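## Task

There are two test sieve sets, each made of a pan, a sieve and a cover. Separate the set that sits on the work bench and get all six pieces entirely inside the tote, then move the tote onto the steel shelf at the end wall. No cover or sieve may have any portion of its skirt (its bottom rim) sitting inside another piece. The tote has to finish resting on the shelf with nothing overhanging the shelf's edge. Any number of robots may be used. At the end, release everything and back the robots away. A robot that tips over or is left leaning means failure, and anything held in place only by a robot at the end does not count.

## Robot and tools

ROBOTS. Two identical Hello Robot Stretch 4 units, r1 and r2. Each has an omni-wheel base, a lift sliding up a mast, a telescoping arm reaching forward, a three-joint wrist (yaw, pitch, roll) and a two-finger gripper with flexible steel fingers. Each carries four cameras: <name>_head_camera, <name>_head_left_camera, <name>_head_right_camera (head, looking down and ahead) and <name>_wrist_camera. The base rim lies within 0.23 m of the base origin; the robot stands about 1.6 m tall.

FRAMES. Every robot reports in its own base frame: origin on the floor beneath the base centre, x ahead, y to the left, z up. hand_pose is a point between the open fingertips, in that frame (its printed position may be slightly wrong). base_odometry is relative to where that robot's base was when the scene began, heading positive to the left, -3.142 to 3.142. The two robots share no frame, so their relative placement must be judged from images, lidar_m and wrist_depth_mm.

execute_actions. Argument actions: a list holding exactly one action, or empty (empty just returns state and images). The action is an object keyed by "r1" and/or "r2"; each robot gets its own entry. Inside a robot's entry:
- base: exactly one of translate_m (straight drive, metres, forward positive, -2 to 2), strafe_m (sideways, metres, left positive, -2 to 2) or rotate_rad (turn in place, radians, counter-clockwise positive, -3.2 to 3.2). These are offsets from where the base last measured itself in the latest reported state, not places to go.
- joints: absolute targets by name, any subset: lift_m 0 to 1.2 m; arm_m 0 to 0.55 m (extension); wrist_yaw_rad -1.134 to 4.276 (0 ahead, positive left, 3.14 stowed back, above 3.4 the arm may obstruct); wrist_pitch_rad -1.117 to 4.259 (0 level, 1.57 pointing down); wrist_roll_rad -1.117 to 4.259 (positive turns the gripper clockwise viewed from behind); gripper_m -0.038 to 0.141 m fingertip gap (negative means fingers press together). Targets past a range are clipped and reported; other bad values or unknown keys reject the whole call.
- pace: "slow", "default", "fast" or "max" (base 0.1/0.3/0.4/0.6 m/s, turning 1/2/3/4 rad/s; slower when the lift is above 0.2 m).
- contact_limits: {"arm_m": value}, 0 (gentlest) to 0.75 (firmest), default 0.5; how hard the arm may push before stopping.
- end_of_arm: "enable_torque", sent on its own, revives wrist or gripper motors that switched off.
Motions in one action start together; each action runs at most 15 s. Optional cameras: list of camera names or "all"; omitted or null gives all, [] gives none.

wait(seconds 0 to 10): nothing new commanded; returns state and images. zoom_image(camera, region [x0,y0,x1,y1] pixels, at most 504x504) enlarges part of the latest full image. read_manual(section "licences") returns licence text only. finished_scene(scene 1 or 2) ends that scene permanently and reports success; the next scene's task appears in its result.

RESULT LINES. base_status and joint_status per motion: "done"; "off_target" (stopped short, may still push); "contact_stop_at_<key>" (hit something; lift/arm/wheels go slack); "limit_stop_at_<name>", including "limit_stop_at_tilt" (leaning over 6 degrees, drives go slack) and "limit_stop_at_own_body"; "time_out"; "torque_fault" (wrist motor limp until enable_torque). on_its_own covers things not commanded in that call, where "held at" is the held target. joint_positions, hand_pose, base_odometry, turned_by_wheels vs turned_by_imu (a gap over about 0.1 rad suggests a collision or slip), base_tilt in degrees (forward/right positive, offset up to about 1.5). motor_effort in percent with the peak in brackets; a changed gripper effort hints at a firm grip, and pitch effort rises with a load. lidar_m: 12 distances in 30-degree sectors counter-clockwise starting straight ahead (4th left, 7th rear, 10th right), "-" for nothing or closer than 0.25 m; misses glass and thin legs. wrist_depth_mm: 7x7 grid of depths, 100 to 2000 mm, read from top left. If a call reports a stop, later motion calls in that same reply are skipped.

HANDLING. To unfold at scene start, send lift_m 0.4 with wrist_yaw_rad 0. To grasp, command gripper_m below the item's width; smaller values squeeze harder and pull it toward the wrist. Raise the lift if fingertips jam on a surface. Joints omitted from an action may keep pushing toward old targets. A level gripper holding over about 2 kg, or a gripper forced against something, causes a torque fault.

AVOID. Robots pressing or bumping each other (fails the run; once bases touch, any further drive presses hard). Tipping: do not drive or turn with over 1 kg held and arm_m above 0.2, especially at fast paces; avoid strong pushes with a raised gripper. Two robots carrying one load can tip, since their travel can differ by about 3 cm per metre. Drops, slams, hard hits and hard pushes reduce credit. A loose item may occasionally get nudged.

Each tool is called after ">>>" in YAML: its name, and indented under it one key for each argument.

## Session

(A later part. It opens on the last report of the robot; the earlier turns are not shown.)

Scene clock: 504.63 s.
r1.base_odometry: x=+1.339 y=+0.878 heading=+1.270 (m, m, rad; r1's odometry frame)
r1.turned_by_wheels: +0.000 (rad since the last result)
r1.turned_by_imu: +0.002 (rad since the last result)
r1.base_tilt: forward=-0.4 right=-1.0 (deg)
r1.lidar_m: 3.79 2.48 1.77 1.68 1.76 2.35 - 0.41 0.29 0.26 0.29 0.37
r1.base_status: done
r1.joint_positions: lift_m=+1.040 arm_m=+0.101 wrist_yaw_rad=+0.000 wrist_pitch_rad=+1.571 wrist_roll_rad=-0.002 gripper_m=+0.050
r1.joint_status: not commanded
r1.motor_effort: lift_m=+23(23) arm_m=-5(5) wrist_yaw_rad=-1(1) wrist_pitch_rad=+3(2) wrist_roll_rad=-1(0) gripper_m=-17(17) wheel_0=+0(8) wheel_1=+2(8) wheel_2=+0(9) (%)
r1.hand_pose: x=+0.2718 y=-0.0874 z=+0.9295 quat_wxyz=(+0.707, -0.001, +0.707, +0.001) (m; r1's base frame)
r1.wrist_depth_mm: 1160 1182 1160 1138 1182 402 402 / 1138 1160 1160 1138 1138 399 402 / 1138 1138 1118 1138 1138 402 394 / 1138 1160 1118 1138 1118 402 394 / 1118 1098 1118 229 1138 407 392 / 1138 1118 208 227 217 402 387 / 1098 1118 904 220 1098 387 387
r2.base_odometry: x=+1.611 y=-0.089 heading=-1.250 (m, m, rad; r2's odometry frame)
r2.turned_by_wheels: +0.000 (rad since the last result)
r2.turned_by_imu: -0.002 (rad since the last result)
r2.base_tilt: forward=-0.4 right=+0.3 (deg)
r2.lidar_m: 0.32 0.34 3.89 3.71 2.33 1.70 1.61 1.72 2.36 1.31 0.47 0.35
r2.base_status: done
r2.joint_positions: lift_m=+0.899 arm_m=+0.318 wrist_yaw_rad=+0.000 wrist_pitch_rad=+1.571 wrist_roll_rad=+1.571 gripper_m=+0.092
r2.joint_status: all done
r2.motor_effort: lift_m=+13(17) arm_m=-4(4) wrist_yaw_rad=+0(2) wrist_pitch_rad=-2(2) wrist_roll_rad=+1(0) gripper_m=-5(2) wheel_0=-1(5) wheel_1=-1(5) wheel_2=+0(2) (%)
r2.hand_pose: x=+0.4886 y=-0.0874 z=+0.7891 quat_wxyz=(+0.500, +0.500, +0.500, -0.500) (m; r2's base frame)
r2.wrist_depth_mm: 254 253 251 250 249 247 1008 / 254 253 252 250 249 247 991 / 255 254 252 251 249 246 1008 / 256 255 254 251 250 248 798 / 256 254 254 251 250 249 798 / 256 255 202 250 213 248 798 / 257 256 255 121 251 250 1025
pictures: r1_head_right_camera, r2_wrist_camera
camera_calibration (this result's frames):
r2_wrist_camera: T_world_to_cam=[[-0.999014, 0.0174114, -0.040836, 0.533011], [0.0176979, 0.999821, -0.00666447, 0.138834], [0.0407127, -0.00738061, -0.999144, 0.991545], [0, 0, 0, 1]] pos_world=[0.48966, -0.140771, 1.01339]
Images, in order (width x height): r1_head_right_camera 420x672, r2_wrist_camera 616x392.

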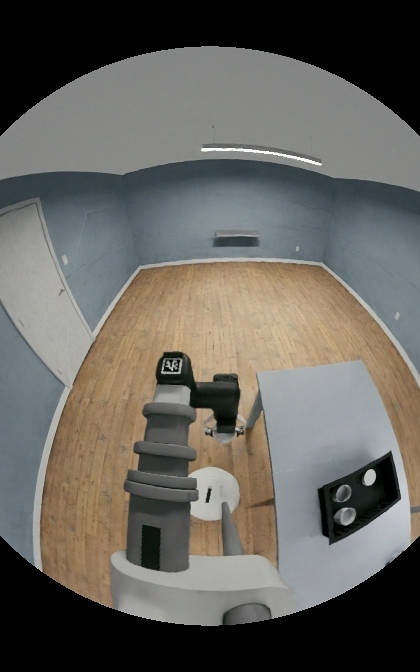

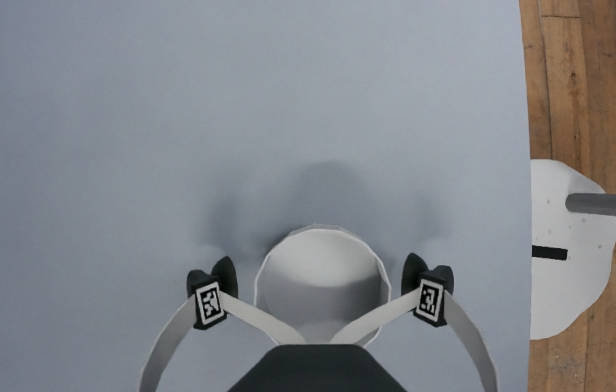

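>>> execute_actions:
  actions:
    - {"r2": {"joints": {"gripper_m": 0.05}}, "r1": {"base": {"rotate_rad": -1.518}, "joints": {"arm_m": 0.42}}}
  cameras: ["r2_wrist_camera", "r1_wrist_camera", "r1_head_camera"]

Scene clock: 514.63 s.
r1.base_odometry: x=+1.339 y=+0.878 heading=-0.247 (m, m, rad; r1's odometry frame)
r1.turned_by_wheels: -1.517 (rad since the last result)
r1.turned_by_imu: -1.550 (rad since the last result)
r1.base_tilt: forward=-0.4 right=-1.0 (deg)
r1.lidar_m: 0.26 0.29 0.40 3.79 2.35 1.77 1.66 1.77 2.50 4.49 0.42 0.27
r1.base_status: done
r1.joint_positions: lift_m=+1.040 arm_m=+0.419 wrist_yaw_rad=+0.000 wrist_pitch_rad=+1.571 wrist_roll_rad=-0.002 gripper_m=+0.050
r1.joint_status: all done
r1.motor_effort: lift_m=+23(23) arm_m=+6(4) wrist_yaw_rad=-2(1) wrist_pitch_rad=+3(4) wrist_roll_rad=-1(1) gripper_m=-16(17) wheel_0=+2(8) wheel_1=+3(10) wheel_2=+3(16) (%)
r1.hand_pose: x=+0.5900 y=-0.0874 z=+0.9295 quat_wxyz=(+0.707, -0.001, +0.707, +0.001) (m; r1's base frame)
r1.wrist_depth_mm: 397 397 399 397 399 375 399 / 397 397 394 373 397 375 399 / 394 392 392 387 392 379 399 / 392 389 389 389 389 379 351 / 389 384 301 229 387 364 349 / 387 387 207 227 217 347 387 / 384 387 297 220 379 306 387
r2.base_odometry: x=+1.611 y=-0.089 heading=-1.250 (m, m, rad; r2's odometry frame)
r2.turned_by_wheels: +0.000 (rad since the last result)
r2.turned_by_imu: -0.001 (rad since the last result)
r2.base_tilt: forward=-0.5 right=+0.3 (deg)
r2.lidar_m: 0.30 0.33 3.88 3.71 2.37 1.71 1.62 1.71 2.35 1.37 0.46 0.37
r2.base_status: not commanded
r2.joint_positions: lift_m=+0.899 arm_m=+0.318 wrist_yaw_rad=+0.000 wrist_pitch_rad=+1.571 wrist_roll_rad=+1.571 gripper_m=+0.050
r2.joint_status: all done
r2.motor_effort: lift_m=+13(13) arm_m=-4(4) wrist_yaw_rad=+1(1) wrist_pitch_rad=-2(3) wrist_roll_rad=+0(0) gripper_m=-17(18) wheel_0=+0(1) wheel_1=-1(1) wheel_2=+0(0) (%)
r2.hand_pose: x=+0.4885 y=-0.0874 z=+0.7891 quat_wxyz=(+0.500, +0.500, +0.500, -0.500) (m; r2's base frame)
r2.wrist_depth_mm: 253 252 251 249 248 247 1008 / 255 253 251 250 249 247 1008 / 255 253 252 250 249 248 1008 / 256 254 254 251 250 249 798 / 256 255 253 247 250 249 798 / 257 255 194 249 209 249 798 / 257 256 254 124 251 250 1008
pictures: r1_head_camera, r1_wrist_camera, r2_wrist_camera
camera_calibration (this result's frames):
r1_wrist_camera: T_world_to_cam=[[0.0156375, -0.999877, 0.000690151, -0.0976518], [-0.998954, -0.0156527, -0.0429663, 0.687725], [0.0429719, -0.0000175444, -0.999076, 1.13015], [0, 0, 0, 1]] pos_world=[0.639968, -0.0868552, 1.15872]
r2_wrist_camera: T_world_to_cam=[[-0.999017, 0.0174114, -0.0407775, 0.532948], [0.0176975, 0.999821, -0.0066655, 0.138835], [0.0406542, -0.00738061, -0.999146, 0.991576], [0, 0, 0, 1]] pos_world=[0.489656, -0.140771, 1.01339]
Images, in order (width x height): r1_head_camera 420x560, r1_wrist_camera 616x392, r2_wrist_camera 616x392.

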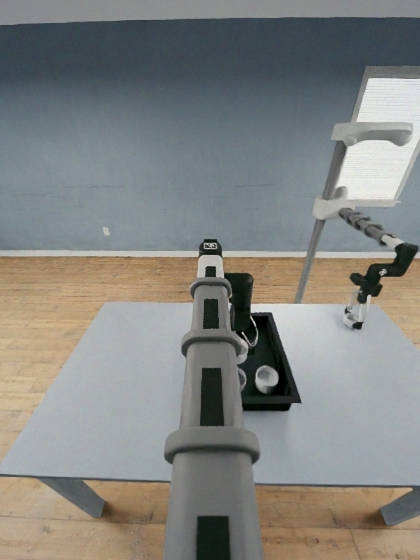

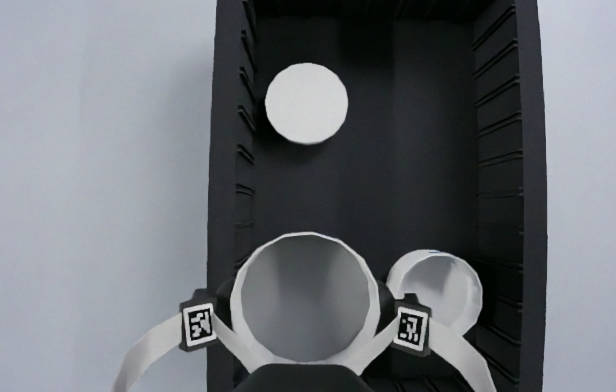

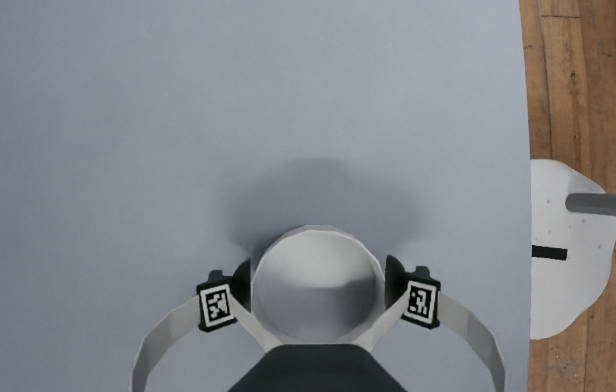

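>>> execute_actions:
  actions:
    - {"r2": {"joints": {"lift_m": 1.03}}, "r1": {"base": {"strafe_m": -0.036}, "joints": {"arm_m": 0.481, "lift_m": 1.0}}}
  cameras: ["r2_wrist_camera", "r1_wrist_camera"]

Scene clock: 530.27 s.
r1.base_odometry: x=+1.330 y=+0.843 heading=-0.247 (m, m, rad; r1's odometry frame)
r1.turned_by_wheels: +0.000 (rad since the last result)
r1.turned_by_imu: -0.002 (rad since the last result)
r1.base_tilt: forward=-0.4 right=-0.9 (deg)
r1.lidar_m: 0.25 0.29 0.41 3.82 2.34 1.76 1.69 1.79 2.47 4.46 0.39 0.26
r1.base_status: done
r1.joint_positions: lift_m=+1.000 arm_m=+0.480 wrist_yaw_rad=+0.000 wrist_pitch_rad=+1.571 wrist_roll_rad=-0.002 gripper_m=+0.050
r1.joint_status: all done
r1.motor_effort: lift_m=+19(22) arm_m=+5(8) wrist_yaw_rad=-2(2) wrist_pitch_rad=+3(1) wrist_roll_rad=+0(0) gripper_m=-17(17) wheel_0=-2(8) wheel_1=-2(7) wheel_2=+0(0) (%)
r1.hand_pose: x=+0.6509 y=-0.0874 z=+0.8899 quat_wxyz=(+0.707, -0.001, +0.707, +0.001) (m; r1's base frame)
r1.wrist_depth_mm: 359 359 300 310 303 276 357 / 355 355 351 351 353 300 357 / 353 353 330 353 351 301 355 / 353 349 329 349 349 298 353 / 351 347 351 230 351 298 349 / 347 347 208 227 216 296 349 / 345 258 281 220 319 259 347
r2.base_odometry: x=+1.611 y=-0.089 heading=-1.250 (m, m, rad; r2's odometry frame)
r2.turned_by_wheels: +0.000 (rad since the last result)
r2.turned_by_imu: -0.001 (rad since the last result)
r2.base_tilt: forward=-0.4 right=+0.3 (deg)
r2.lidar_m: 0.29 0.31 3.89 3.73 2.39 1.71 1.63 1.69 2.39 1.33 0.50 0.33
r2.base_status: not commanded
r2.joint_positions: lift_m=+1.030 arm_m=+0.318 wrist_yaw_rad=+0.000 wrist_pitch_rad=+1.571 wrist_roll_rad=+1.571 gripper_m=+0.050
r2.joint_status: all done
r2.motor_effort: lift_m=+22(21) arm_m=-4(4) wrist_yaw_rad=+1(1) wrist_pitch_rad=+0(1) wrist_roll_rad=+0(1) gripper_m=-12(17) wheel_0=-1(1) wheel_1=-1(1) wheel_2=+0(0) (%)
r2.hand_pose: x=+0.4885 y=-0.0874 z=+0.9194 quat_wxyz=(+0.500, +0.500, +0.500, -0.500) (m; r2's base frame)
r2.wrist_depth_mm: 387 387 382 382 379 1160 1138 / 389 384 382 379 379 1118 1138 / 389 387 384 382 379 1118 1138 / 389 387 384 384 379 946 931 / 392 387 387 248 382 931 931 / 394 389 193 249 209 917 1138 / 394 392 389 124 384 382 1160
pictures: r1_wrist_camera, r2_wrist_camera
camera_calibration (this result's frames):
r1_wrist_camera: T_world_to_cam=[[0.0154061, -0.999881, 0.00068904, -0.0984264], [-0.998961, -0.0154215, -0.0428939, 0.746876], [0.0428994, -0.0000274963, -0.999079, 1.08796], [0, 0, 0, 1]] pos_world=[0.700944, -0.0868668, 1.11906]
r2_wrist_camera: T_world_to_cam=[[-0.999017, 0.0174115, -0.0407775, 0.53826], [0.0176975, 0.999821, -0.0066655, 0.139704], [0.0406542, -0.00738061, -0.999146, 1.12178], [0, 0, 0, 1]] pos_world=[0.489653, -0.140771, 1.1437]
Images, in order (width x height): r1_wrist_camera 616x392, r2_wrist_camera 616x392.

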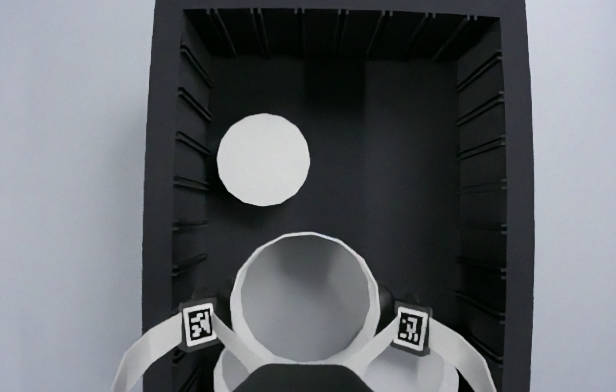

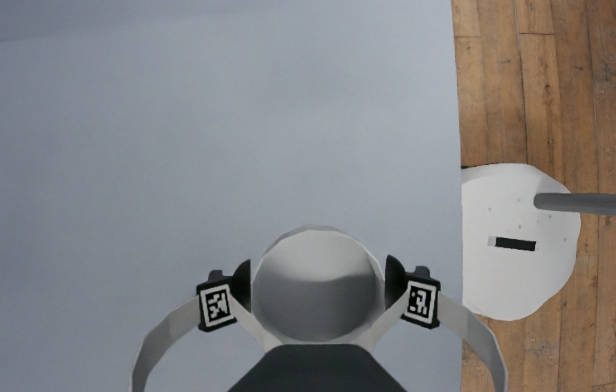

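>>> execute_actions:
  actions:
    - {"r2": {"base": {"strafe_m": -0.497}, "joints": {"arm_m": 0.28}, "pace": "fast"}, "r1": {"joints": {"lift_m": 0.904}}}
  cameras: ["r2_wrist_camera", "r1_wrist_camera"]

Scene clock: 545.80 s.
r1.base_odometry: x=+1.330 y=+0.843 heading=-0.247 (m, m, rad; r1's odometry frame)
r1.turned_by_wheels: +0.000 (rad since the last result)
r1.turned_by_imu: -0.001 (rad since the last result)
r1.base_tilt: forward=-0.4 right=-1.0 (deg)
r1.lidar_m: 0.25 0.28 0.41 3.81 2.35 1.78 1.68 1.78 2.50 4.48 0.38 0.28
r1.base_status: not commanded
r1.joint_positions: lift_m=+0.904 arm_m=+0.480 wrist_yaw_rad=+0.000 wrist_pitch_rad=+1.571 wrist_roll_rad=-0.002 gripper_m=+0.050
r1.joint_status: all done
r1.motor_effort: lift_m=+19(20) arm_m=+6(6) wrist_yaw_rad=-1(1) wrist_pitch_rad=+3(2) wrist_roll_rad=+0(0) gripper_m=-16(17) wheel_0=-2(2) wheel_1=-2(2) wheel_2=+0(0) (%)
r1.hand_pose: x=+0.6509 y=-0.0874 z=+0.7939 quat_wxyz=(+0.707, -0.001, +0.707, +0.001) (m; r1's base frame)
r1.wrist_depth_mm: 262 190 259 262 260 260 - / 259 195 257 258 257 258 217 / 256 199 233 234 257 256 216 / 256 200 254 254 254 255 216 / 254 201 253 229 252 254 216 / 252 185 208 228 216 252 213 / 252 166 228 220 224 237 -
r2.base_odometry: x=+1.139 y=-0.246 heading=-1.250 (m, m, rad; r2's odometry frame)
r2.turned_by_wheels: +0.000 (rad since the last result)
r2.turned_by_imu: -0.001 (rad since the last result)
r2.base_tilt: forward=-0.4 right=+0.4 (deg)
r2.lidar_m: 0.32 0.33 0.48 4.21 2.32 1.71 1.64 1.70 2.35 4.07 0.47 0.37
r2.base_status: done
r2.joint_positions: lift_m=+1.030 arm_m=+0.281 wrist_yaw_rad=+0.000 wrist_pitch_rad=+1.571 wrist_roll_rad=+1.571 gripper_m=+0.050
r2.joint_status: all done
r2.motor_effort: lift_m=+21(22) arm_m=-4(3) wrist_yaw_rad=+1(1) wrist_pitch_rad=+0(1) wrist_roll_rad=+0(0) gripper_m=-15(14) wheel_0=+0(10) wheel_1=+0(10) wheel_2=+1(1) (%)
r2.hand_pose: x=+0.4516 y=-0.0874 z=+0.9194 quat_wxyz=(+0.500, +0.500, +0.500, -0.500) (m; r2's base frame)
r2.wrist_depth_mm: 387 382 382 379 379 1138 1138 / 330 353 382 379 377 1138 1138 / 384 364 382 382 379 1138 1138 / 364 387 384 384 382 931 931 / 389 387 384 248 379 931 946 / 389 384 193 248 209 931 1160 / 301 300 298 124 384 1160 1160
pictures: r1_wrist_camera, r2_wrist_camera
camera_calibration (this result's frames):
r1_wrist_camera: T_world_to_cam=[[0.0154063, -0.999881, 0.00068886, -0.0983602], [-0.998961, -0.0154216, -0.0428823, 0.742749], [0.0428878, -0.000027489, -0.99908, 0.992046], [0, 0, 0, 1]] pos_world=[0.700946, -0.0868668, 1.02305]
r2_wrist_camera: T_world_to_cam=[[-0.99901, 0.0173375, -0.0409677, 0.501503], [0.0176248, 0.999822, -0.00666215, 0.140388], [0.0408449, -0.0073776, -0.999138, 1.12321], [0, 0, 0, 1]] pos_world=[0.452655, -0.140771, 1.14372]
Images, in order (width x height): r1_wrist_camera 616x392, r2_wrist_camera 616x392.

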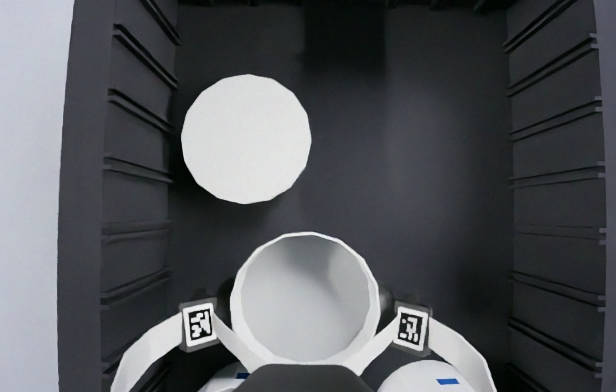

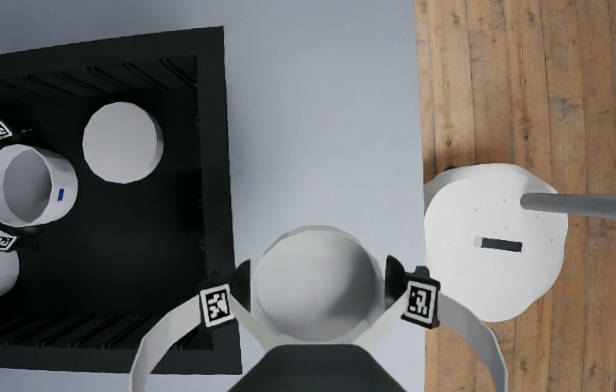

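>>> execute_actions:
  actions:
    - {"r1": {"joints": {"gripper_m": 0.088}}}
  cameras: ["r1_wrist_camera"]

>>> execute_actions:
  actions:
    - {"r1": {"joints": {"lift_m": 1.02}}}
  cameras: ["r1_wrist_camera"]

Scene clock: 550.90 s.
r1.base_odometry: x=+1.330 y=+0.843 heading=-0.247 (m, m, rad; r1's odometry frame)
r1.turned_by_wheels: +0.000 (rad since the last result)
r1.turned_by_imu: -0.001 (rad since the last result)
r1.base_tilt: forward=-0.3 right=-1.0 (deg)
r1.lidar_m: 0.25 0.27 0.41 3.81 2.36 1.75 1.69 1.81 2.54 4.45 0.38 0.29
r1.base_status: not commanded
r1.joint_positions: lift_m=+0.904 arm_m=+0.480 wrist_yaw_rad=+0.000 wrist_pitch_rad=+1.571 wrist_roll_rad=-0.002 gripper_m=+0.088
r1.joint_status: all done
r1.motor_effort: lift_m=+19(18) arm_m=+6(6) wrist_yaw_rad=-1(2) wrist_pitch_rad=+2(3) wrist_roll_rad=+0(1) gripper_m=-3(17) wheel_0=-2(2) wheel_1=-2(2) wheel_2=+0(0) (%)
r1.hand_pose: x=+0.6509 y=-0.0874 z=+0.7939 quat_wxyz=(+0.707, -0.001, +0.707, +0.001) (m; r1's base frame)
r1.wrist_depth_mm: 262 190 260 259 260 260 - / 258 196 257 258 260 258 216 / 259 199 235 236 257 257 217 / 254 200 253 254 255 255 216 / 254 200 252 235 254 253 216 / 252 191 211 235 216 252 213 / 252 166 248 144 248 249 -
r2.base_odometry: x=+1.139 y=-0.246 heading=-1.250 (m, m, rad; r2's odometry frame)
r2.turned_by_wheels: +0.000 (rad since the last result)
r2.turned_by_imu: -0.001 (rad since the last result)
r2.base_tilt: forward=-0.4 right=+0.4 (deg)
r2.lidar_m: 0.30 0.33 0.47 4.21 2.33 1.69 1.62 1.73 2.36 4.06 0.48 0.35
r2.base_status: not commanded
r2.joint_positions: lift_m=+1.030 arm_m=+0.281 wrist_yaw_rad=+0.000 wrist_pitch_rad=+1.571 wrist_roll_rad=+1.571 gripper_m=+0.050
r2.joint_status: not commanded
r2.motor_effort: lift_m=+21(21) arm_m=-4(4) wrist_yaw_rad=+1(1) wrist_pitch_rad=+0(0) wrist_roll_rad=+0(0) gripper_m=-14(15) wheel_0=+0(0) wheel_1=+0(0) wheel_2=+1(1) (%)
r2.hand_pose: x=+0.4516 y=-0.0874 z=+0.9194 quat_wxyz=(+0.500, +0.500, +0.500, -0.500) (m; r2's base frame)
r2.wrist_depth_mm: 387 384 382 382 377 1138 1138 / 330 351 382 382 379 1138 1138 / 384 362 382 382 379 1160 1138 / 368 384 382 382 382 917 931 / 387 387 384 248 382 931 931 / 389 387 193 248 210 917 1160 / 301 300 297 124 384 1160 1160
pictures: r1_wrist_camera
camera_calibration (this result's frames):
r1_wrist_camera: T_world_to_cam=[[0.0154061, -0.999881, 0.000687334, -0.0983584], [-0.998965, -0.0154214, -0.0427828, 0.742646], [0.0427883, -0.000027509, -0.999084, 0.992115], [0, 0, 0, 1]] pos_world=[0.700942, -0.0868668, 1.02305]
Images, in order (width x height): r1_wrist_camera 616x392.

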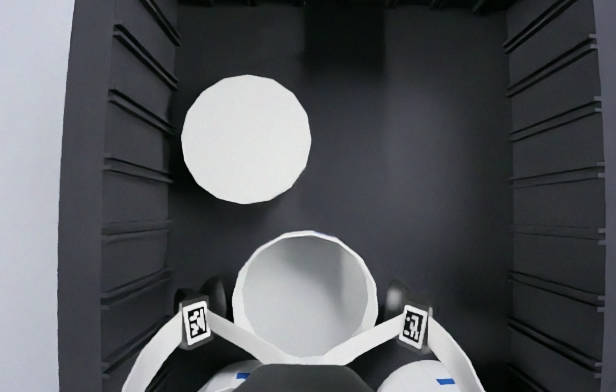

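Scene clock: 552.43 s.
r1.base_odometry: x=+1.330 y=+0.843 heading=-0.247 (m, m, rad; r1's odometry frame)
r1.turned_by_wheels: +0.000 (rad since the last result)
r1.turned_by_imu: +0.000 (rad since the last result)
r1.base_tilt: forward=-0.4 right=-1.0 (deg)
r1.lidar_m: 0.26 0.26 0.39 3.83 2.34 1.75 1.70 1.79 2.53 4.44 0.39 0.26
r1.base_status: not commanded
r1.joint_positions: lift_m=+1.020 arm_m=+0.480 wrist_yaw_rad=+0.000 wrist_pitch_rad=+1.571 wrist_roll_rad=-0.002 gripper_m=+0.088
r1.joint_status: all done
r1.motor_effort: lift_m=+24(29) arm_m=+6(6) wrist_yaw_rad=-1(3) wrist_pitch_rad=+2(2) wrist_roll_rad=+0(1) gripper_m=-3(3) wheel_0=-2(2) wheel_1=-2(2) wheel_2=+0(0) (%)
r1.hand_pose: x=+0.6509 y=-0.0874 z=+0.9095 quat_wxyz=(+0.707, -0.001, +0.707, +0.001) (m; r1's base frame)
r1.wrist_depth_mm: 379 375 301 310 303 291 377 / 373 377 373 375 375 327 379 / 377 373 351 370 375 327 375 / 368 370 349 370 368 325 373 / 364 366 364 351 368 324 373 / 362 368 214 349 222 317 368 / 366 366 319 144 338 278 368
r2.base_odometry: x=+1.139 y=-0.246 heading=-1.250 (m, m, rad; r2's odometry frame)
r2.turned_by_wheels: +0.000 (rad since the last result)
r2.turned_by_imu: +0.000 (rad since the last result)
r2.base_tilt: forward=-0.3 right=+0.3 (deg)
r2.lidar_m: 0.32 0.33 0.48 4.22 2.31 1.69 1.61 1.70 2.39 4.06 0.49 0.36
r2.base_status: not commanded
r2.joint_positions: lift_m=+1.030 arm_m=+0.281 wrist_yaw_rad=+0.000 wrist_pitch_rad=+1.571 wrist_roll_rad=+1.571 gripper_m=+0.050
r2.joint_status: not commanded
r2.motor_effort: lift_m=+21(22) arm_m=-4(4) wrist_yaw_rad=+1(1) wrist_pitch_rad=-2(1) wrist_roll_rad=+1(0) gripper_m=-13(15) wheel_0=+0(0) wheel_1=-1(0) wheel_2=+1(1) (%)
r2.hand_pose: x=+0.4516 y=-0.0874 z=+0.9194 quat_wxyz=(+0.500, +0.500, +0.500, -0.500) (m; r2's base frame)
r2.wrist_depth_mm: 387 384 382 379 379 1138 1118 / 330 351 384 382 379 1138 1138 / 384 362 382 382 379 1138 1138 / 368 384 382 382 379 931 931 / 389 387 384 248 382 946 931 / 389 387 194 248 209 931 1138 / 301 300 298 123 384 1160 1138
pictures: r1_wrist_camera
camera_calibration (this result's frames):
r1_wrist_camera: T_world_to_cam=[[0.0154063, -0.999881, 0.000687336, -0.0984381], [-0.998965, -0.0154216, -0.0427829, 0.747596], [0.0427884, -0.0000274993, -0.999084, 1.10763], [0, 0, 0, 1]] pos_world=[0.700945, -0.0868668, 1.13867]
Images, in order (width x height): r1_wrist_camera 616x392.

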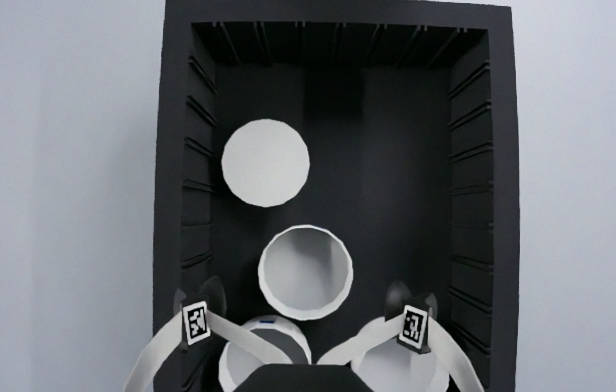

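>>> execute_actions:
  actions:
    - {"r1": {"base": {"strafe_m": -0.197}, "joints": {"arm_m": 0.22, "wrist_yaw_rad": 3.1416, "wrist_roll_rad": 1.571, "lift_m": 1.04}, "pace": "fast"}, "r2": {"joints": {"arm_m": 0.469, "lift_m": 1.02}, "pace": "slow"}}
  cameras: ["r1_wrist_camera", "r2_wrist_camera", "r1_head_camera"]

Scene clock: 612.33 s.
r1.base_odometry: x=+1.282 y=+0.652 heading=-0.248 (m, m, rad; r1's odometry frame)
r1.turned_by_wheels: +0.000 (rad since the last result)
r1.turned_by_imu: -0.002 (rad since the last result)
r1.base_tilt: forward=-0.3 right=-1.0 (deg)
r1.lidar_m: 0.25 0.29 0.41 4.01 2.38 1.76 1.68 1.79 2.51 4.26 0.38 0.29
r1.base_status: done
r1.joint_positions: lift_m=+1.040 arm_m=+0.221 wrist_yaw_rad=+3.141 wrist_pitch_rad=+1.571 wrist_roll_rad=+1.571 gripper_m=+0.088
r1.joint_status: all done
r1.motor_effort: lift_m=+23(25) arm_m=-5(5) wrist_yaw_rad=+1(7) wrist_pitch_rad=+2(2) wrist_roll_rad=+0(6) gripper_m=-2(3) wheel_0=-1(9) wheel_1=-2(11) wheel_2=+0(2) (%)
r1.hand_pose: x=+0.3919 y=+0.0874 z=+0.9296 quat_wxyz=(+0.500, -0.500, +0.500, +0.500) (m; r1's base frame)
r1.wrist_depth_mm: 1160 1160 399 397 402 402 402 / 1160 1138 399 394 399 399 397 / 1138 1160 397 392 307 310 310 / 1098 1138 392 392 389 373 389 / 1160 917 389 389 389 389 368 / 1138 917 214 384 221 362 387 / 1118 1098 382 144 300 351 384
r2.base_odometry: x=+1.139 y=-0.246 heading=-1.250 (m, m, rad; r2's odometry frame)
r2.turned_by_wheels: +0.000 (rad since the last result)
r2.turned_by_imu: -0.002 (rad since the last result)
r2.base_tilt: forward=-0.5 right=+0.4 (deg)
r2.lidar_m: 0.30 0.32 0.46 4.22 2.33 1.70 1.62 1.71 2.34 4.05 0.50 0.34
r2.base_status: not commanded
r2.joint_positions: lift_m=+1.020 arm_m=+0.468 wrist_yaw_rad=+0.000 wrist_pitch_rad=+1.571 wrist_roll_rad=+1.571 gripper_m=+0.050
r2.joint_status: all done
r2.motor_effort: lift_m=+14(21) arm_m=+5(6) wrist_yaw_rad=+1(1) wrist_pitch_rad=+0(1) wrist_roll_rad=+0(0) gripper_m=-17(15) wheel_0=+0(0) wheel_1=-1(0) wheel_2=+1(1) (%)
r2.hand_pose: x=+0.6390 y=-0.0874 z=+0.9100 quat_wxyz=(+0.500, +0.500, +0.500, -0.500) (m; r2's base frame)
r2.wrist_depth_mm: 377 373 283 285 281 366 364 / 315 336 364 347 359 366 366 / 366 355 370 347 368 366 366 / 377 373 355 370 368 368 368 / 364 351 375 247 368 370 368 / 357 353 194 248 209 370 370 / 300 290 289 123 283 282 368
pictures: r1_head_camera, r1_wrist_camera, r2_wrist_camera
camera_calibration (this result's frames):
r1_wrist_camera: T_world_to_cam=[[0.999917, 0.0128181, 0.000876796, -0.394207], [0.012844, -0.998992, -0.0430019, 0.182086], [0.000324708, 0.0430097, -0.999075, 1.15167], [0, 0, 0, 1]] pos_world=[0.391462, 0.137423, 1.15878]
r2_wrist_camera: T_world_to_cam=[[-0.99901, 0.0173375, -0.0409678, 0.688394], [0.0176248, 0.999822, -0.00666214, 0.137022], [0.0408451, -0.0073776, -0.999138, 1.10622], [0, 0, 0, 1]] pos_world=[0.640114, -0.140771, 1.13438]
Images, in order (width x height): r1_head_camera 420x560, r1_wrist_camera 616x392, r2_wrist_camera 616x392.

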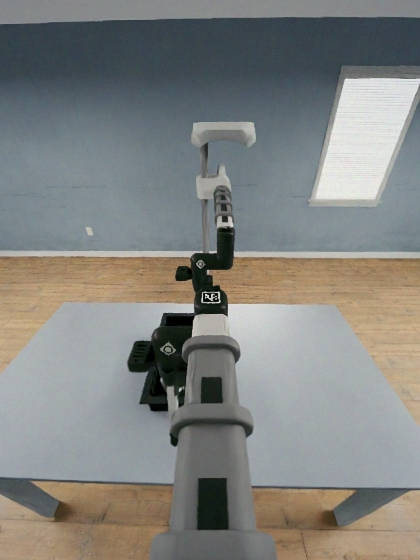

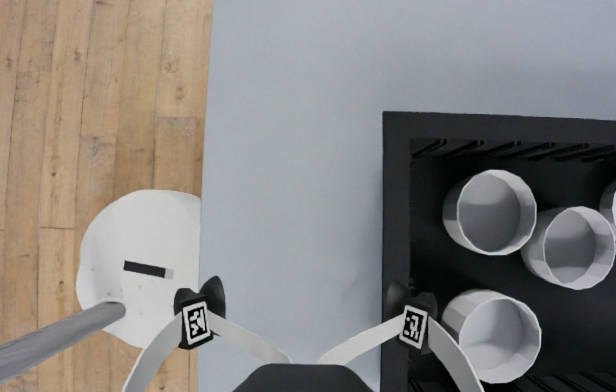

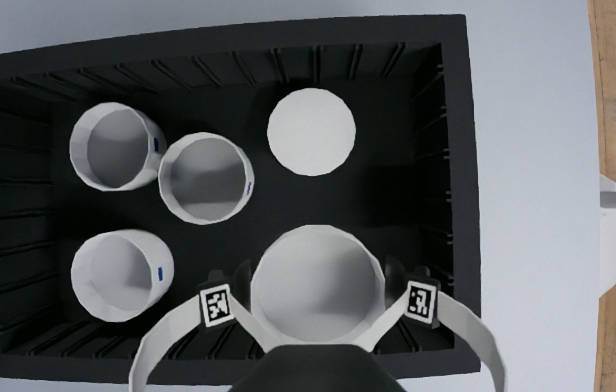

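>>> execute_actions:
  actions:
    - {"r1": {"joints": {"arm_m": 0.293, "gripper_m": 0.045, "lift_m": 1.005}}, "r2": {"joints": {"lift_m": 0.903}}}
  cameras: ["r1_wrist_camera", "r2_wrist_camera"]

Scene clock: 637.80 s.
r1.base_odometry: x=+1.282 y=+0.652 heading=-0.248 (m, m, rad; r1's odometry frame)
r1.turned_by_wheels: +0.000 (rad since the last result)
r1.turned_by_imu: -0.001 (rad since the last result)
r1.base_tilt: forward=-0.4 right=-1.0 (deg)
r1.lidar_m: 0.25 0.27 0.40 4.00 2.32 1.74 1.70 1.77 2.54 4.26 0.40 0.28
r1.base_status: not commanded
r1.joint_positions: lift_m=+1.005 arm_m=+0.292 wrist_yaw_rad=+3.141 wrist_pitch_rad=+1.571 wrist_roll_rad=+1.571 gripper_m=+0.045
r1.joint_status: all done
r1.motor_effort: lift_m=+19(19) arm_m=+6(5) wrist_yaw_rad=-1(1) wrist_pitch_rad=+2(3) wrist_roll_rad=+0(1) gripper_m=-4(4) wheel_0=-1(1) wheel_1=-2(2) wheel_2=+0(0) (%)
r1.hand_pose: x=+0.4630 y=+0.0874 z=+0.8949 quat_wxyz=(+0.500, -0.500, +0.500, +0.500) (m; r1's base frame)
r1.wrist_depth_mm: 1138 759 364 368 366 364 366 / 1098 364 366 364 362 364 366 / 1098 364 359 277 314 303 300 / 1078 362 359 353 338 338 355 / 878 355 355 351 351 338 336 / 878 353 212 353 300 349 349 / 1078 351 351 146 255 349 347
r2.base_odometry: x=+1.139 y=-0.246 heading=-1.250 (m, m, rad; r2's odometry frame)
r2.turned_by_wheels: +0.000 (rad since the last result)
r2.turned_by_imu: -0.001 (rad since the last result)
r2.base_tilt: forward=-0.4 right=+0.3 (deg)
r2.lidar_m: 0.33 0.32 0.46 4.21 2.35 1.72 1.62 1.72 2.33 4.11 0.49 0.34
r2.base_status: not commanded
r2.joint_positions: lift_m=+0.903 arm_m=+0.468 wrist_yaw_rad=+0.000 wrist_pitch_rad=+1.571 wrist_roll_rad=+1.571 gripper_m=+0.050
r2.joint_status: all done
r2.motor_effort: lift_m=+13(9) arm_m=+4(4) wrist_yaw_rad=+2(2) wrist_pitch_rad=-1(1) wrist_roll_rad=+0(0) gripper_m=-20(14) wheel_0=+0(0) wheel_1=+0(1) wheel_2=+1(1) (%)
r2.hand_pose: x=+0.6390 y=-0.0874 z=+0.7930 quat_wxyz=(+0.500, +0.500, +0.500, -0.500) (m; r2's base frame)
r2.wrist_depth_mm: 228 231 247 245 248 202 - / 237 254 252 229 249 211 162 / 237 236 252 229 250 216 163 / 256 236 253 252 250 223 163 / 237 255 253 247 250 225 164 / 233 256 193 249 209 194 165 / 232 257 256 124 252 193 -
pictures: r1_wrist_camera, r2_wrist_camera
camera_calibration (this result's frames):
r1_wrist_camera: T_world_to_cam=[[0.999912, 0.0132022, 0.000954513, -0.465356], [0.013231, -0.998987, -0.0430009, 0.179502], [0.000385841, 0.0430098, -0.999075, 1.11699], [0, 0, 0, 1]] pos_world=[0.46251, 0.137422, 1.12412]
r2_wrist_camera: T_world_to_cam=[[-0.99901, 0.0173375, -0.0409677, 0.683605], [0.0176248, 0.999822, -0.00666215, 0.136242], [0.0408449, -0.0073776, -0.999138, 0.9893], [0, 0, 0, 1]] pos_world=[0.64012, -0.140771, 1.01736]
Images, in order (width x height): r1_wrist_camera 616x392, r2_wrist_camera 616x392.

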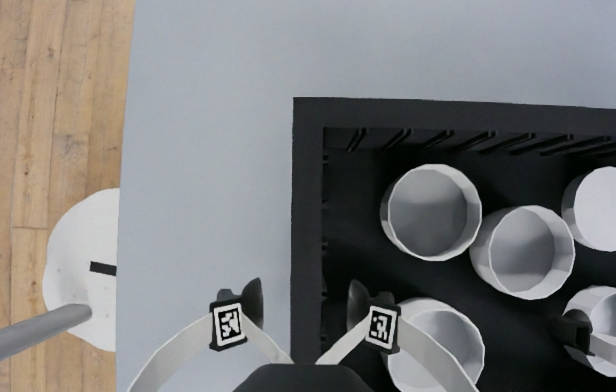

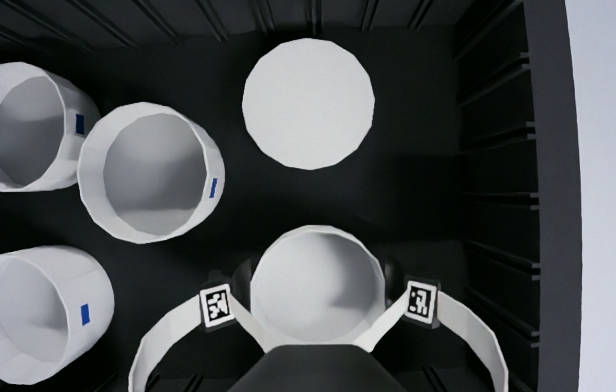

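>>> execute_actions:
  actions:
    - {"r1": {"joints": {"lift_m": 0.935}}, "r2": {"joints": {"gripper_m": 0.088}}}
  cameras: ["r1_wrist_camera", "r2_wrist_camera"]

Scene clock: 645.57 s.
r1.base_odometry: x=+1.282 y=+0.652 heading=-0.248 (m, m, rad; r1's odometry frame)
r1.turned_by_wheels: +0.000 (rad since the last result)
r1.turned_by_imu: -0.001 (rad since the last result)
r1.base_tilt: forward=-0.4 right=-1.0 (deg)
r1.lidar_m: 0.27 0.29 0.38 4.04 2.37 1.75 1.69 1.80 2.50 4.27 0.40 0.29
r1.base_status: not commanded
r1.joint_positions: lift_m=+0.935 arm_m=+0.292 wrist_yaw_rad=+3.141 wrist_pitch_rad=+1.571 wrist_roll_rad=+1.571 gripper_m=+0.045
r1.joint_status: all done
r1.motor_effort: lift_m=+18(20) arm_m=+6(6) wrist_yaw_rad=-1(0) wrist_pitch_rad=+2(3) wrist_roll_rad=+1(0) gripper_m=-4(4) wheel_0=-1(1) wheel_1=-2(2) wheel_2=+0(0) (%)
r1.hand_pose: x=+0.4630 y=+0.0874 z=+0.8249 quat_wxyz=(+0.500, -0.500, +0.500, +0.500) (m; r1's base frame)
r1.wrist_depth_mm: 1042 296 294 296 294 294 296 / 1042 291 291 205 204 204 204 / 1060 293 290 246 287 271 287 / 1025 289 289 285 287 268 287 / 831 289 286 283 285 266 266 / 798 283 213 282 254 282 264 / 1008 282 282 146 218 257 281
r2.base_odometry: x=+1.139 y=-0.246 heading=-1.250 (m, m, rad; r2's odometry frame)
r2.turned_by_wheels: +0.000 (rad since the last result)
r2.turned_by_imu: -0.001 (rad since the last result)
r2.base_tilt: forward=-0.4 right=+0.3 (deg)
r2.lidar_m: 0.30 0.33 0.47 4.22 2.33 1.70 1.63 1.70 2.35 4.07 0.46 0.35
r2.base_status: not commanded
r2.joint_positions: lift_m=+0.903 arm_m=+0.468 wrist_yaw_rad=+0.000 wrist_pitch_rad=+1.571 wrist_roll_rad=+1.571 gripper_m=+0.088
r2.joint_status: all done
r2.motor_effort: lift_m=+14(14) arm_m=+4(4) wrist_yaw_rad=+2(0) wrist_pitch_rad=-1(0) wrist_roll_rad=+0(0) gripper_m=-1(15) wheel_0=+0(0) wheel_1=+0(1) wheel_2=+1(1) (%)
r2.hand_pose: x=+0.6391 y=-0.0874 z=+0.7930 quat_wxyz=(+0.500, +0.500, +0.500, -0.500) (m; r2's base frame)
r2.wrist_depth_mm: 229 231 245 245 248 202 - / 238 254 253 229 249 211 162 / 237 236 253 229 250 216 163 / 257 236 254 252 251 223 163 / 238 256 254 251 251 225 164 / 234 256 194 252 213 201 165 / 231 257 255 121 252 194 -
pictures: r1_wrist_camera, r2_wrist_camera
camera_calibration (this result's frames):
r1_wrist_camera: T_world_to_cam=[[0.999912, 0.0132023, 0.000954275, -0.465291], [0.0132311, -0.998987, -0.0430009, 0.176491], [0.000385597, 0.0430098, -0.999075, 1.04704], [0, 0, 0, 1]] pos_world=[0.462511, 0.137422, 1.0541]
r2_wrist_camera: T_world_to_cam=[[-0.99901, 0.0173373, -0.0409678, 0.683628], [0.0176246, 0.999822, -0.00666214, 0.136242], [0.0408451, -0.00737759, -0.999138, 0.989299], [0, 0, 0, 1]] pos_world=[0.640142, -0.140771, 1.01736]
Images, in order (width x height): r1_wrist_camera 616x392, r2_wrist_camera 616x392.

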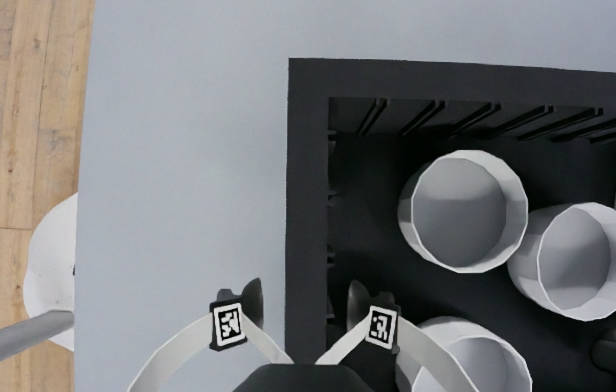

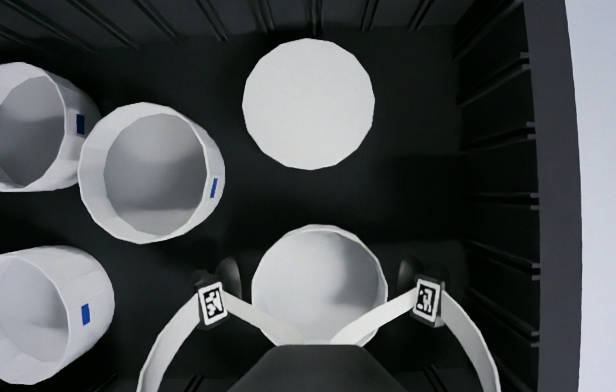

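>>> execute_actions:
  actions:
    - {"r1": {"joints": {"gripper_m": 0.0, "arm_m": 0.298}}, "r2": {"joints": {"lift_m": 1.0}, "pace": "fast"}}
  cameras: ["r1_wrist_camera", "r1_head_left_camera"]

>>> execute_actions:
  actions:
    - {"r2": {"base": {"strafe_m": -0.053}, "joints": {"arm_m": 0.359, "gripper_m": 0.045}}}
  cameras: ["r2_wrist_camera", "r1_head_left_camera", "r2_head_right_camera"]

Scene clock: 662.80 s.
r1.base_odometry: x=+1.282 y=+0.652 heading=-0.248 (m, m, rad; r1's odometry frame)
r1.turned_by_wheels: +0.000 (rad since the last result)
r1.turned_by_imu: -0.001 (rad since the last result)
r1.base_tilt: forward=-0.4 right=-1.0 (deg)
r1.lidar_m: 0.25 0.27 0.41 4.04 2.34 1.75 1.70 1.79 2.51 4.28 0.39 0.27
r1.base_status: not commanded
r1.joint_positions: lift_m=+0.935 arm_m=+0.297 wrist_yaw_rad=+3.141 wrist_pitch_rad=+1.572 wrist_roll_rad=+1.571 gripper_m=+0.000
r1.joint_status: all done
r1.motor_effort: lift_m=+20(20) arm_m=+5(8) wrist_yaw_rad=+0(1) wrist_pitch_rad=-1(4) wrist_roll_rad=-1(1) gripper_m=-13(14) wheel_0=-1(1) wheel_1=-2(2) wheel_2=+0(0) (%)
r1.hand_pose: x=+0.4684 y=+0.0874 z=+0.8248 quat_wxyz=(+0.500, -0.500, +0.500, +0.500) (m; r1's base frame)
r1.wrist_depth_mm: 1060 294 291 293 293 294 293 / 1060 291 290 203 202 202 202 / 1025 289 289 200 286 267 289 / 1025 287 287 200 267 266 286 / 820 286 287 198 279 265 265 / 732 283 282 196 281 281 265 / 676 283 233 157 183 255 279
r2.base_odometry: x=+1.139 y=-0.246 heading=-1.250 (m, m, rad; r2's odometry frame)
r2.turned_by_wheels: +0.000 (rad since the last result)
r2.turned_by_imu: -0.001 (rad since the last result)
r2.base_tilt: forward=-0.4 right=+0.4 (deg)
r2.lidar_m: 0.31 0.32 0.47 4.22 2.34 1.69 1.63 1.71 2.34 4.05 0.48 0.33
r2.base_status: not commanded
r2.joint_positions: lift_m=+1.000 arm_m=+0.468 wrist_yaw_rad=+0.000 wrist_pitch_rad=+1.571 wrist_roll_rad=+1.571 gripper_m=+0.088
r2.joint_status: all done
r2.motor_effort: lift_m=+22(20) arm_m=+4(5) wrist_yaw_rad=+1(1) wrist_pitch_rad=-1(1) wrist_roll_rad=+0(0) gripper_m=-3(1) wheel_0=+0(0) wheel_1=-1(1) wheel_2=+1(1) (%)
r2.hand_pose: x=+0.6391 y=-0.0874 z=+0.8894 quat_wxyz=(+0.500, +0.500, +0.500, -0.500) (m; r2's base frame)
r2.wrist_depth_mm: 266 265 263 260 264 345 343 / 317 330 349 327 345 345 343 / 334 336 349 327 345 347 343 / 355 336 334 349 347 281 345 / 347 330 351 349 349 286 347 / 340 332 194 347 213 260 347 / 300 278 287 120 278 263 347
pictures: r1_head_left_camera, r1_wrist_camera
camera_calibration (this result's frames):
r1_wrist_camera: T_world_to_cam=[[0.999914, 0.012994, 0.00193814, -0.471475], [0.0130653, -0.99899, -0.0429878, 0.17648], [0.0013776, 0.0430094, -0.999074, 1.04642], [0, 0, 0, 1]] pos_world=[0.467687, 0.137423, 1.05395]
Images, in order (width x height): r1_head_left_camera 420x672, r1_wrist_camera 616x392.

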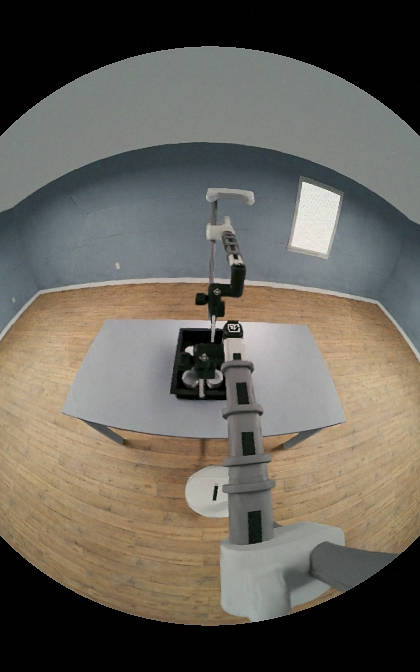

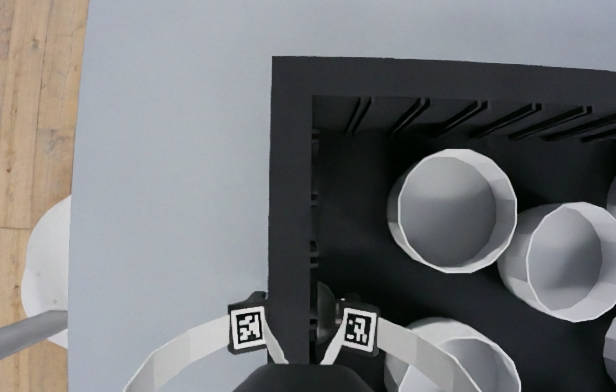

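Scene clock: 664.13 s.
r1.base_odometry: x=+1.282 y=+0.652 heading=-0.248 (m, m, rad; r1's odometry frame)
r1.turned_by_wheels: +0.000 (rad since the last result)
r1.turned_by_imu: +0.000 (rad since the last result)
r1.base_tilt: forward=-0.4 right=-1.0 (deg)
r1.lidar_m: 0.26 0.26 0.39 4.04 2.34 1.74 1.69 1.80 2.52 4.27 0.38 0.26
r1.base_status: not commanded
r1.joint_positions: lift_m=+0.935 arm_m=+0.297 wrist_yaw_rad=+3.141 wrist_pitch_rad=+1.572 wrist_roll_rad=+1.571 gripper_m=+0.000
r1.joint_status: not commanded
r1.motor_effort: lift_m=+20(20) arm_m=+5(5) wrist_yaw_rad=+0(0) wrist_pitch_rad=+0(1) wrist_roll_rad=+1(0) gripper_m=-13(14) wheel_0=-1(1) wheel_1=-2(2) wheel_2=+0(0) (%)
r1.hand_pose: x=+0.4684 y=+0.0874 z=+0.8248 quat_wxyz=(+0.500, -0.500, +0.500, +0.500) (m; r1's base frame)
r1.wrist_depth_mm: 1060 294 293 293 296 294 291 / 1060 291 293 202 202 202 203 / 1025 290 290 201 287 268 286 / 1042 287 286 199 268 268 283 / 831 287 286 198 281 265 263 / 741 281 283 196 279 281 264 / 668 282 234 158 183 255 277
r2.base_odometry: x=+1.089 y=-0.262 heading=-1.250 (m, m, rad; r2's odometry frame)
r2.turned_by_wheels: +0.000 (rad since the last result)
r2.turned_by_imu: +0.000 (rad since the last result)
r2.base_tilt: forward=-0.5 right=+0.3 (deg)
r2.lidar_m: 0.29 0.32 0.46 4.26 2.34 1.71 1.62 1.71 2.36 4.04 0.52 0.37
r2.base_status: done
r2.joint_positions: lift_m=+1.000 arm_m=+0.360 wrist_yaw_rad=+0.000 wrist_pitch_rad=+1.571 wrist_roll_rad=+1.571 gripper_m=+0.045
r2.joint_status: all done
r2.motor_effort: lift_m=+21(21) arm_m=-4(5) wrist_yaw_rad=+1(1) wrist_pitch_rad=-1(0) wrist_roll_rad=-1(0) gripper_m=-5(4) wheel_0=-1(9) wheel_1=+2(7) wheel_2=+1(2) (%)
r2.hand_pose: x=+0.5306 y=-0.0874 z=+0.8894 quat_wxyz=(+0.500, +0.500, +0.500, -0.500) (m; r2's base frame)
r2.wrist_depth_mm: 357 355 353 351 347 347 1098 / 357 353 264 349 347 347 1098 / 306 332 332 343 349 349 1118 / 343 338 330 351 351 349 904 / 338 349 353 351 351 349 904 / 351 357 198 265 192 351 904 / 359 357 353 121 353 349 1118
pictures: r1_head_left_camera, r2_head_right_camera, r2_wrist_camera
camera_calibration (this result's frames):
r2_wrist_camera: T_world_to_cam=[[-0.999012, 0.0173323, -0.0409248, 0.579176], [0.0176193, 0.999823, -0.0066629, 0.138799], [0.0408021, -0.00737739, -0.99914, 1.09006], [0, 0, 0, 1]] pos_world=[0.531682, -0.140771, 1.11375]
Images, in order (width x height): r1_head_left_camera 420x672, r2_head_right_camera 420x672, r2_wrist_camera 616x392.

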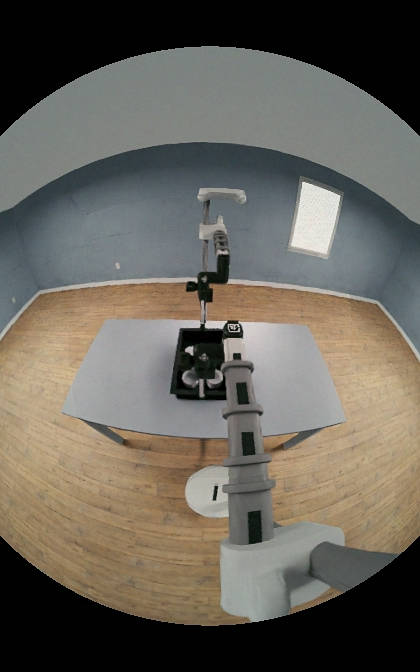

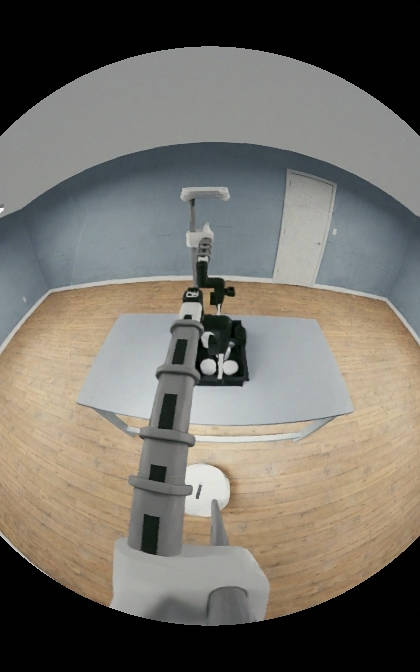

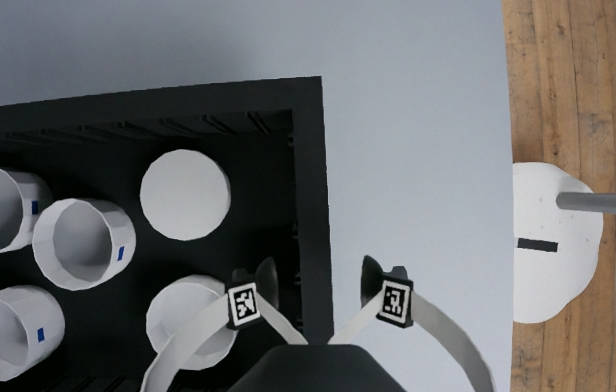

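>>> execute_actions:
  actions:
    - {"r2": {"joints": {"lift_m": 0.927, "arm_m": 0.362}}}
  cameras: ["r2_wrist_camera"]

>>> execute_actions:
  actions:
    - {"r2": {"joints": {"gripper_m": -0.01, "arm_m": 0.366}}, "r1": {"joints": {"gripper_m": -0.01}}}
  cameras: ["r2_wrist_camera", "r1_wrist_camera"]

Scene clock: 680.60 s.
r1.base_odometry: x=+1.282 y=+0.652 heading=-0.248 (m, m, rad; r1's odometry frame)
r1.turned_by_wheels: +0.000 (rad since the last result)
r1.turned_by_imu: -0.001 (rad since the last result)
r1.base_tilt: forward=-0.4 right=-1.0 (deg)
r1.lidar_m: 0.25 0.28 0.39 4.05 2.38 1.74 1.69 1.81 2.53 4.28 0.39 0.28
r1.base_status: not commanded
r1.joint_positions: lift_m=+0.935 arm_m=+0.297 wrist_yaw_rad=+3.141 wrist_pitch_rad=+1.572 wrist_roll_rad=+1.571 gripper_m=+0.000
r1.joint_status: not commanded
r1.motor_effort: lift_m=+20(20) arm_m=+5(5) wrist_yaw_rad=+1(2) wrist_pitch_rad=+0(1) wrist_roll_rad=+0(1) gripper_m=-15(14) wheel_0=-1(1) wheel_1=-2(2) wheel_2=+0(0) (%)
r1.hand_pose: x=+0.4684 y=+0.0874 z=+0.8248 quat_wxyz=(+0.500, -0.500, +0.500, +0.500) (m; r1's base frame)
r1.wrist_depth_mm: 1042 293 293 294 294 293 293 / 1042 291 293 202 202 202 202 / 1042 289 289 201 286 267 286 / 1025 287 287 200 268 267 283 / 809 283 286 198 282 264 266 / 732 283 282 197 281 282 263 / 676 279 235 158 183 254 279
r2.base_odometry: x=+1.089 y=-0.262 heading=-1.250 (m, m, rad; r2's odometry frame)
r2.turned_by_wheels: +0.000 (rad since the last result)
r2.turned_by_imu: -0.001 (rad since the last result)
r2.base_tilt: forward=-0.5 right=+0.3 (deg)
r2.lidar_m: 0.31 0.34 0.47 4.27 2.35 1.71 1.61 1.70 2.35 3.99 0.48 0.33
r2.base_status: not commanded
r2.joint_positions: lift_m=+0.927 arm_m=+0.361 wrist_yaw_rad=+0.000 wrist_pitch_rad=+1.571 wrist_roll_rad=+1.571 gripper_m=+0.045
r2.joint_status: all done
r2.motor_effort: lift_m=+13(24) arm_m=+4(5) wrist_yaw_rad=+1(1) wrist_pitch_rad=+1(1) wrist_roll_rad=+0(0) gripper_m=-5(4) wheel_0=-2(2) wheel_1=+1(1) wheel_2=+1(1) (%)
r2.hand_pose: x=+0.5320 y=-0.0874 z=+0.8171 quat_wxyz=(+0.500, +0.500, +0.500, -0.500) (m; r2's base frame)
r2.wrist_depth_mm: 282 281 278 277 276 274 654 / 193 191 191 189 276 276 647 / 281 257 277 277 277 276 274 / 281 257 278 190 277 277 274 / 264 282 279 191 278 277 276 / 282 281 197 191 191 277 277 / 285 277 278 121 279 278 661
pictures: r2_wrist_camera
camera_calibration (this result's frames):
r2_wrist_camera: T_world_to_cam=[[-0.999012, 0.0173324, -0.040926, 0.577665], [0.0176194, 0.999823, -0.00666288, 0.138291], [0.0408033, -0.00737739, -0.99914, 1.01771], [0, 0, 0, 1]] pos_world=[0.533132, -0.140771, 1.04139]
Images, in order (width x height): r2_wrist_camera 616x392.

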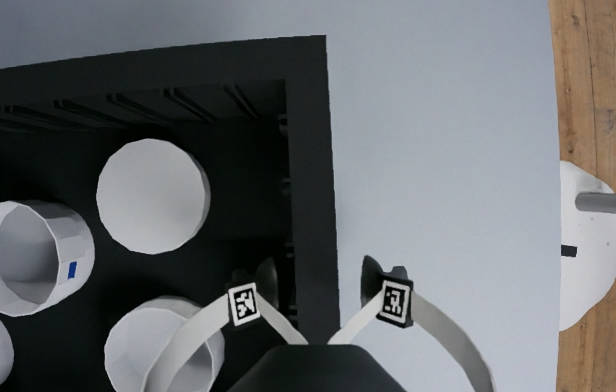

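Scene clock: 681.93 s.
r1.base_odometry: x=+1.282 y=+0.652 heading=-0.248 (m, m, rad; r1's odometry frame)
r1.turned_by_wheels: +0.000 (rad since the last result)
r1.turned_by_imu: +0.000 (rad since the last result)
r1.base_tilt: forward=-0.4 right=-1.0 (deg)
r1.lidar_m: 0.25 0.28 0.41 4.03 2.37 1.77 1.69 1.78 2.52 4.27 0.36 0.29
r1.base_status: not commanded
r1.joint_positions: lift_m=+0.935 arm_m=+0.297 wrist_yaw_rad=+3.141 wrist_pitch_rad=+1.575 wrist_roll_rad=+1.571 gripper_m=-0.009
r1.joint_status: all done
r1.motor_effort: lift_m=+20(21) arm_m=+5(5) wrist_yaw_rad=+2(2) wrist_pitch_rad=-9(10) wrist_roll_rad=+0(0) gripper_m=-18(18) wheel_0=-1(1) wheel_1=-2(2) wheel_2=+0(0) (%)
r1.hand_pose: x=+0.4695 y=+0.0874 z=+0.8248 quat_wxyz=(+0.501, -0.501, +0.499, +0.499) (m; r1's base frame)
r1.wrist_depth_mm: 1042 291 291 293 294 296 297 / 1042 291 291 199 199 200 200 / 1042 289 289 246 285 266 285 / 1008 286 287 197 266 265 283 / 820 285 285 195 278 264 263 / 741 285 283 195 278 278 262 / 668 279 233 158 180 254 277
r2.base_odometry: x=+1.089 y=-0.262 heading=-1.250 (m, m, rad; r2's odometry frame)
r2.turned_by_wheels: +0.000 (rad since the last result)
r2.turned_by_imu: +0.000 (rad since the last result)
r2.base_tilt: forward=-0.5 right=+0.3 (deg)
r2.lidar_m: 0.31 0.33 0.49 4.27 2.32 1.70 1.60 1.70 2.35 4.02 0.48 0.35
r2.base_status: not commanded
r2.joint_positions: lift_m=+0.927 arm_m=+0.365 wrist_yaw_rad=+0.001 wrist_pitch_rad=+1.566 wrist_roll_rad=+1.571 gripper_m=-0.010
r2.joint_status: all done
r2.motor_effort: lift_m=+14(14) arm_m=+3(9) wrist_yaw_rad=-2(2) wrist_pitch_rad=+14(14) wrist_roll_rad=+0(0) gripper_m=-12(15) wheel_0=-2(1) wheel_1=+1(1) wheel_2=+1(1) (%)
r2.hand_pose: x=+0.5378 y=-0.0874 z=+0.8170 quat_wxyz=(+0.501, +0.501, +0.499, -0.499) (m; r2's base frame)
r2.wrist_depth_mm: 282 281 278 276 276 272 271 / 189 187 191 184 276 273 272 / 278 262 273 185 276 274 272 / 278 253 273 185 277 276 273 / 260 276 274 209 277 276 273 / 279 278 185 187 187 276 274 / 282 271 274 119 278 276 276
pictures: r1_wrist_camera, r2_wrist_camera
camera_calibration (this result's frames):
r1_wrist_camera: T_world_to_cam=[[0.99991, 0.0124121, 0.00510428, -0.475086], [0.01262, -0.998998, -0.0429452, 0.17664], [0.00456612, 0.0430057, -0.999064, 1.0449], [0, 0, 0, 1]] pos_world=[0.468043, 0.137423, 1.05394]
r2_wrist_camera: T_world_to_cam=[[-0.998803, 0.0163411, -0.046112, 0.587455], [0.0166614, 0.99984, -0.00657127, 0.13863], [0.0459972, -0.0073317, -0.998915, 1.01439], [0, 0, 0, 1]] pos_world=[0.537783, -0.14077, 1.04129]
Images, in order (width x height): r1_wrist_camera 616x392, r2_wrist_camera 616x392.

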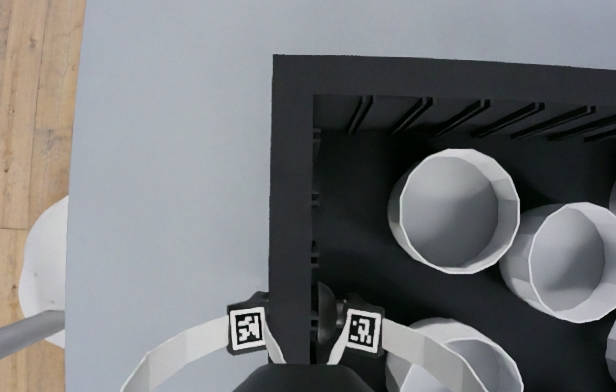

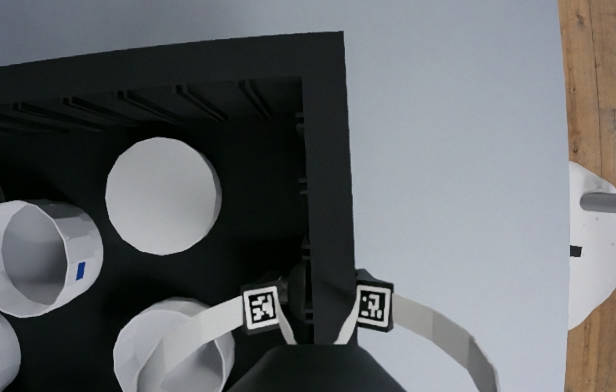

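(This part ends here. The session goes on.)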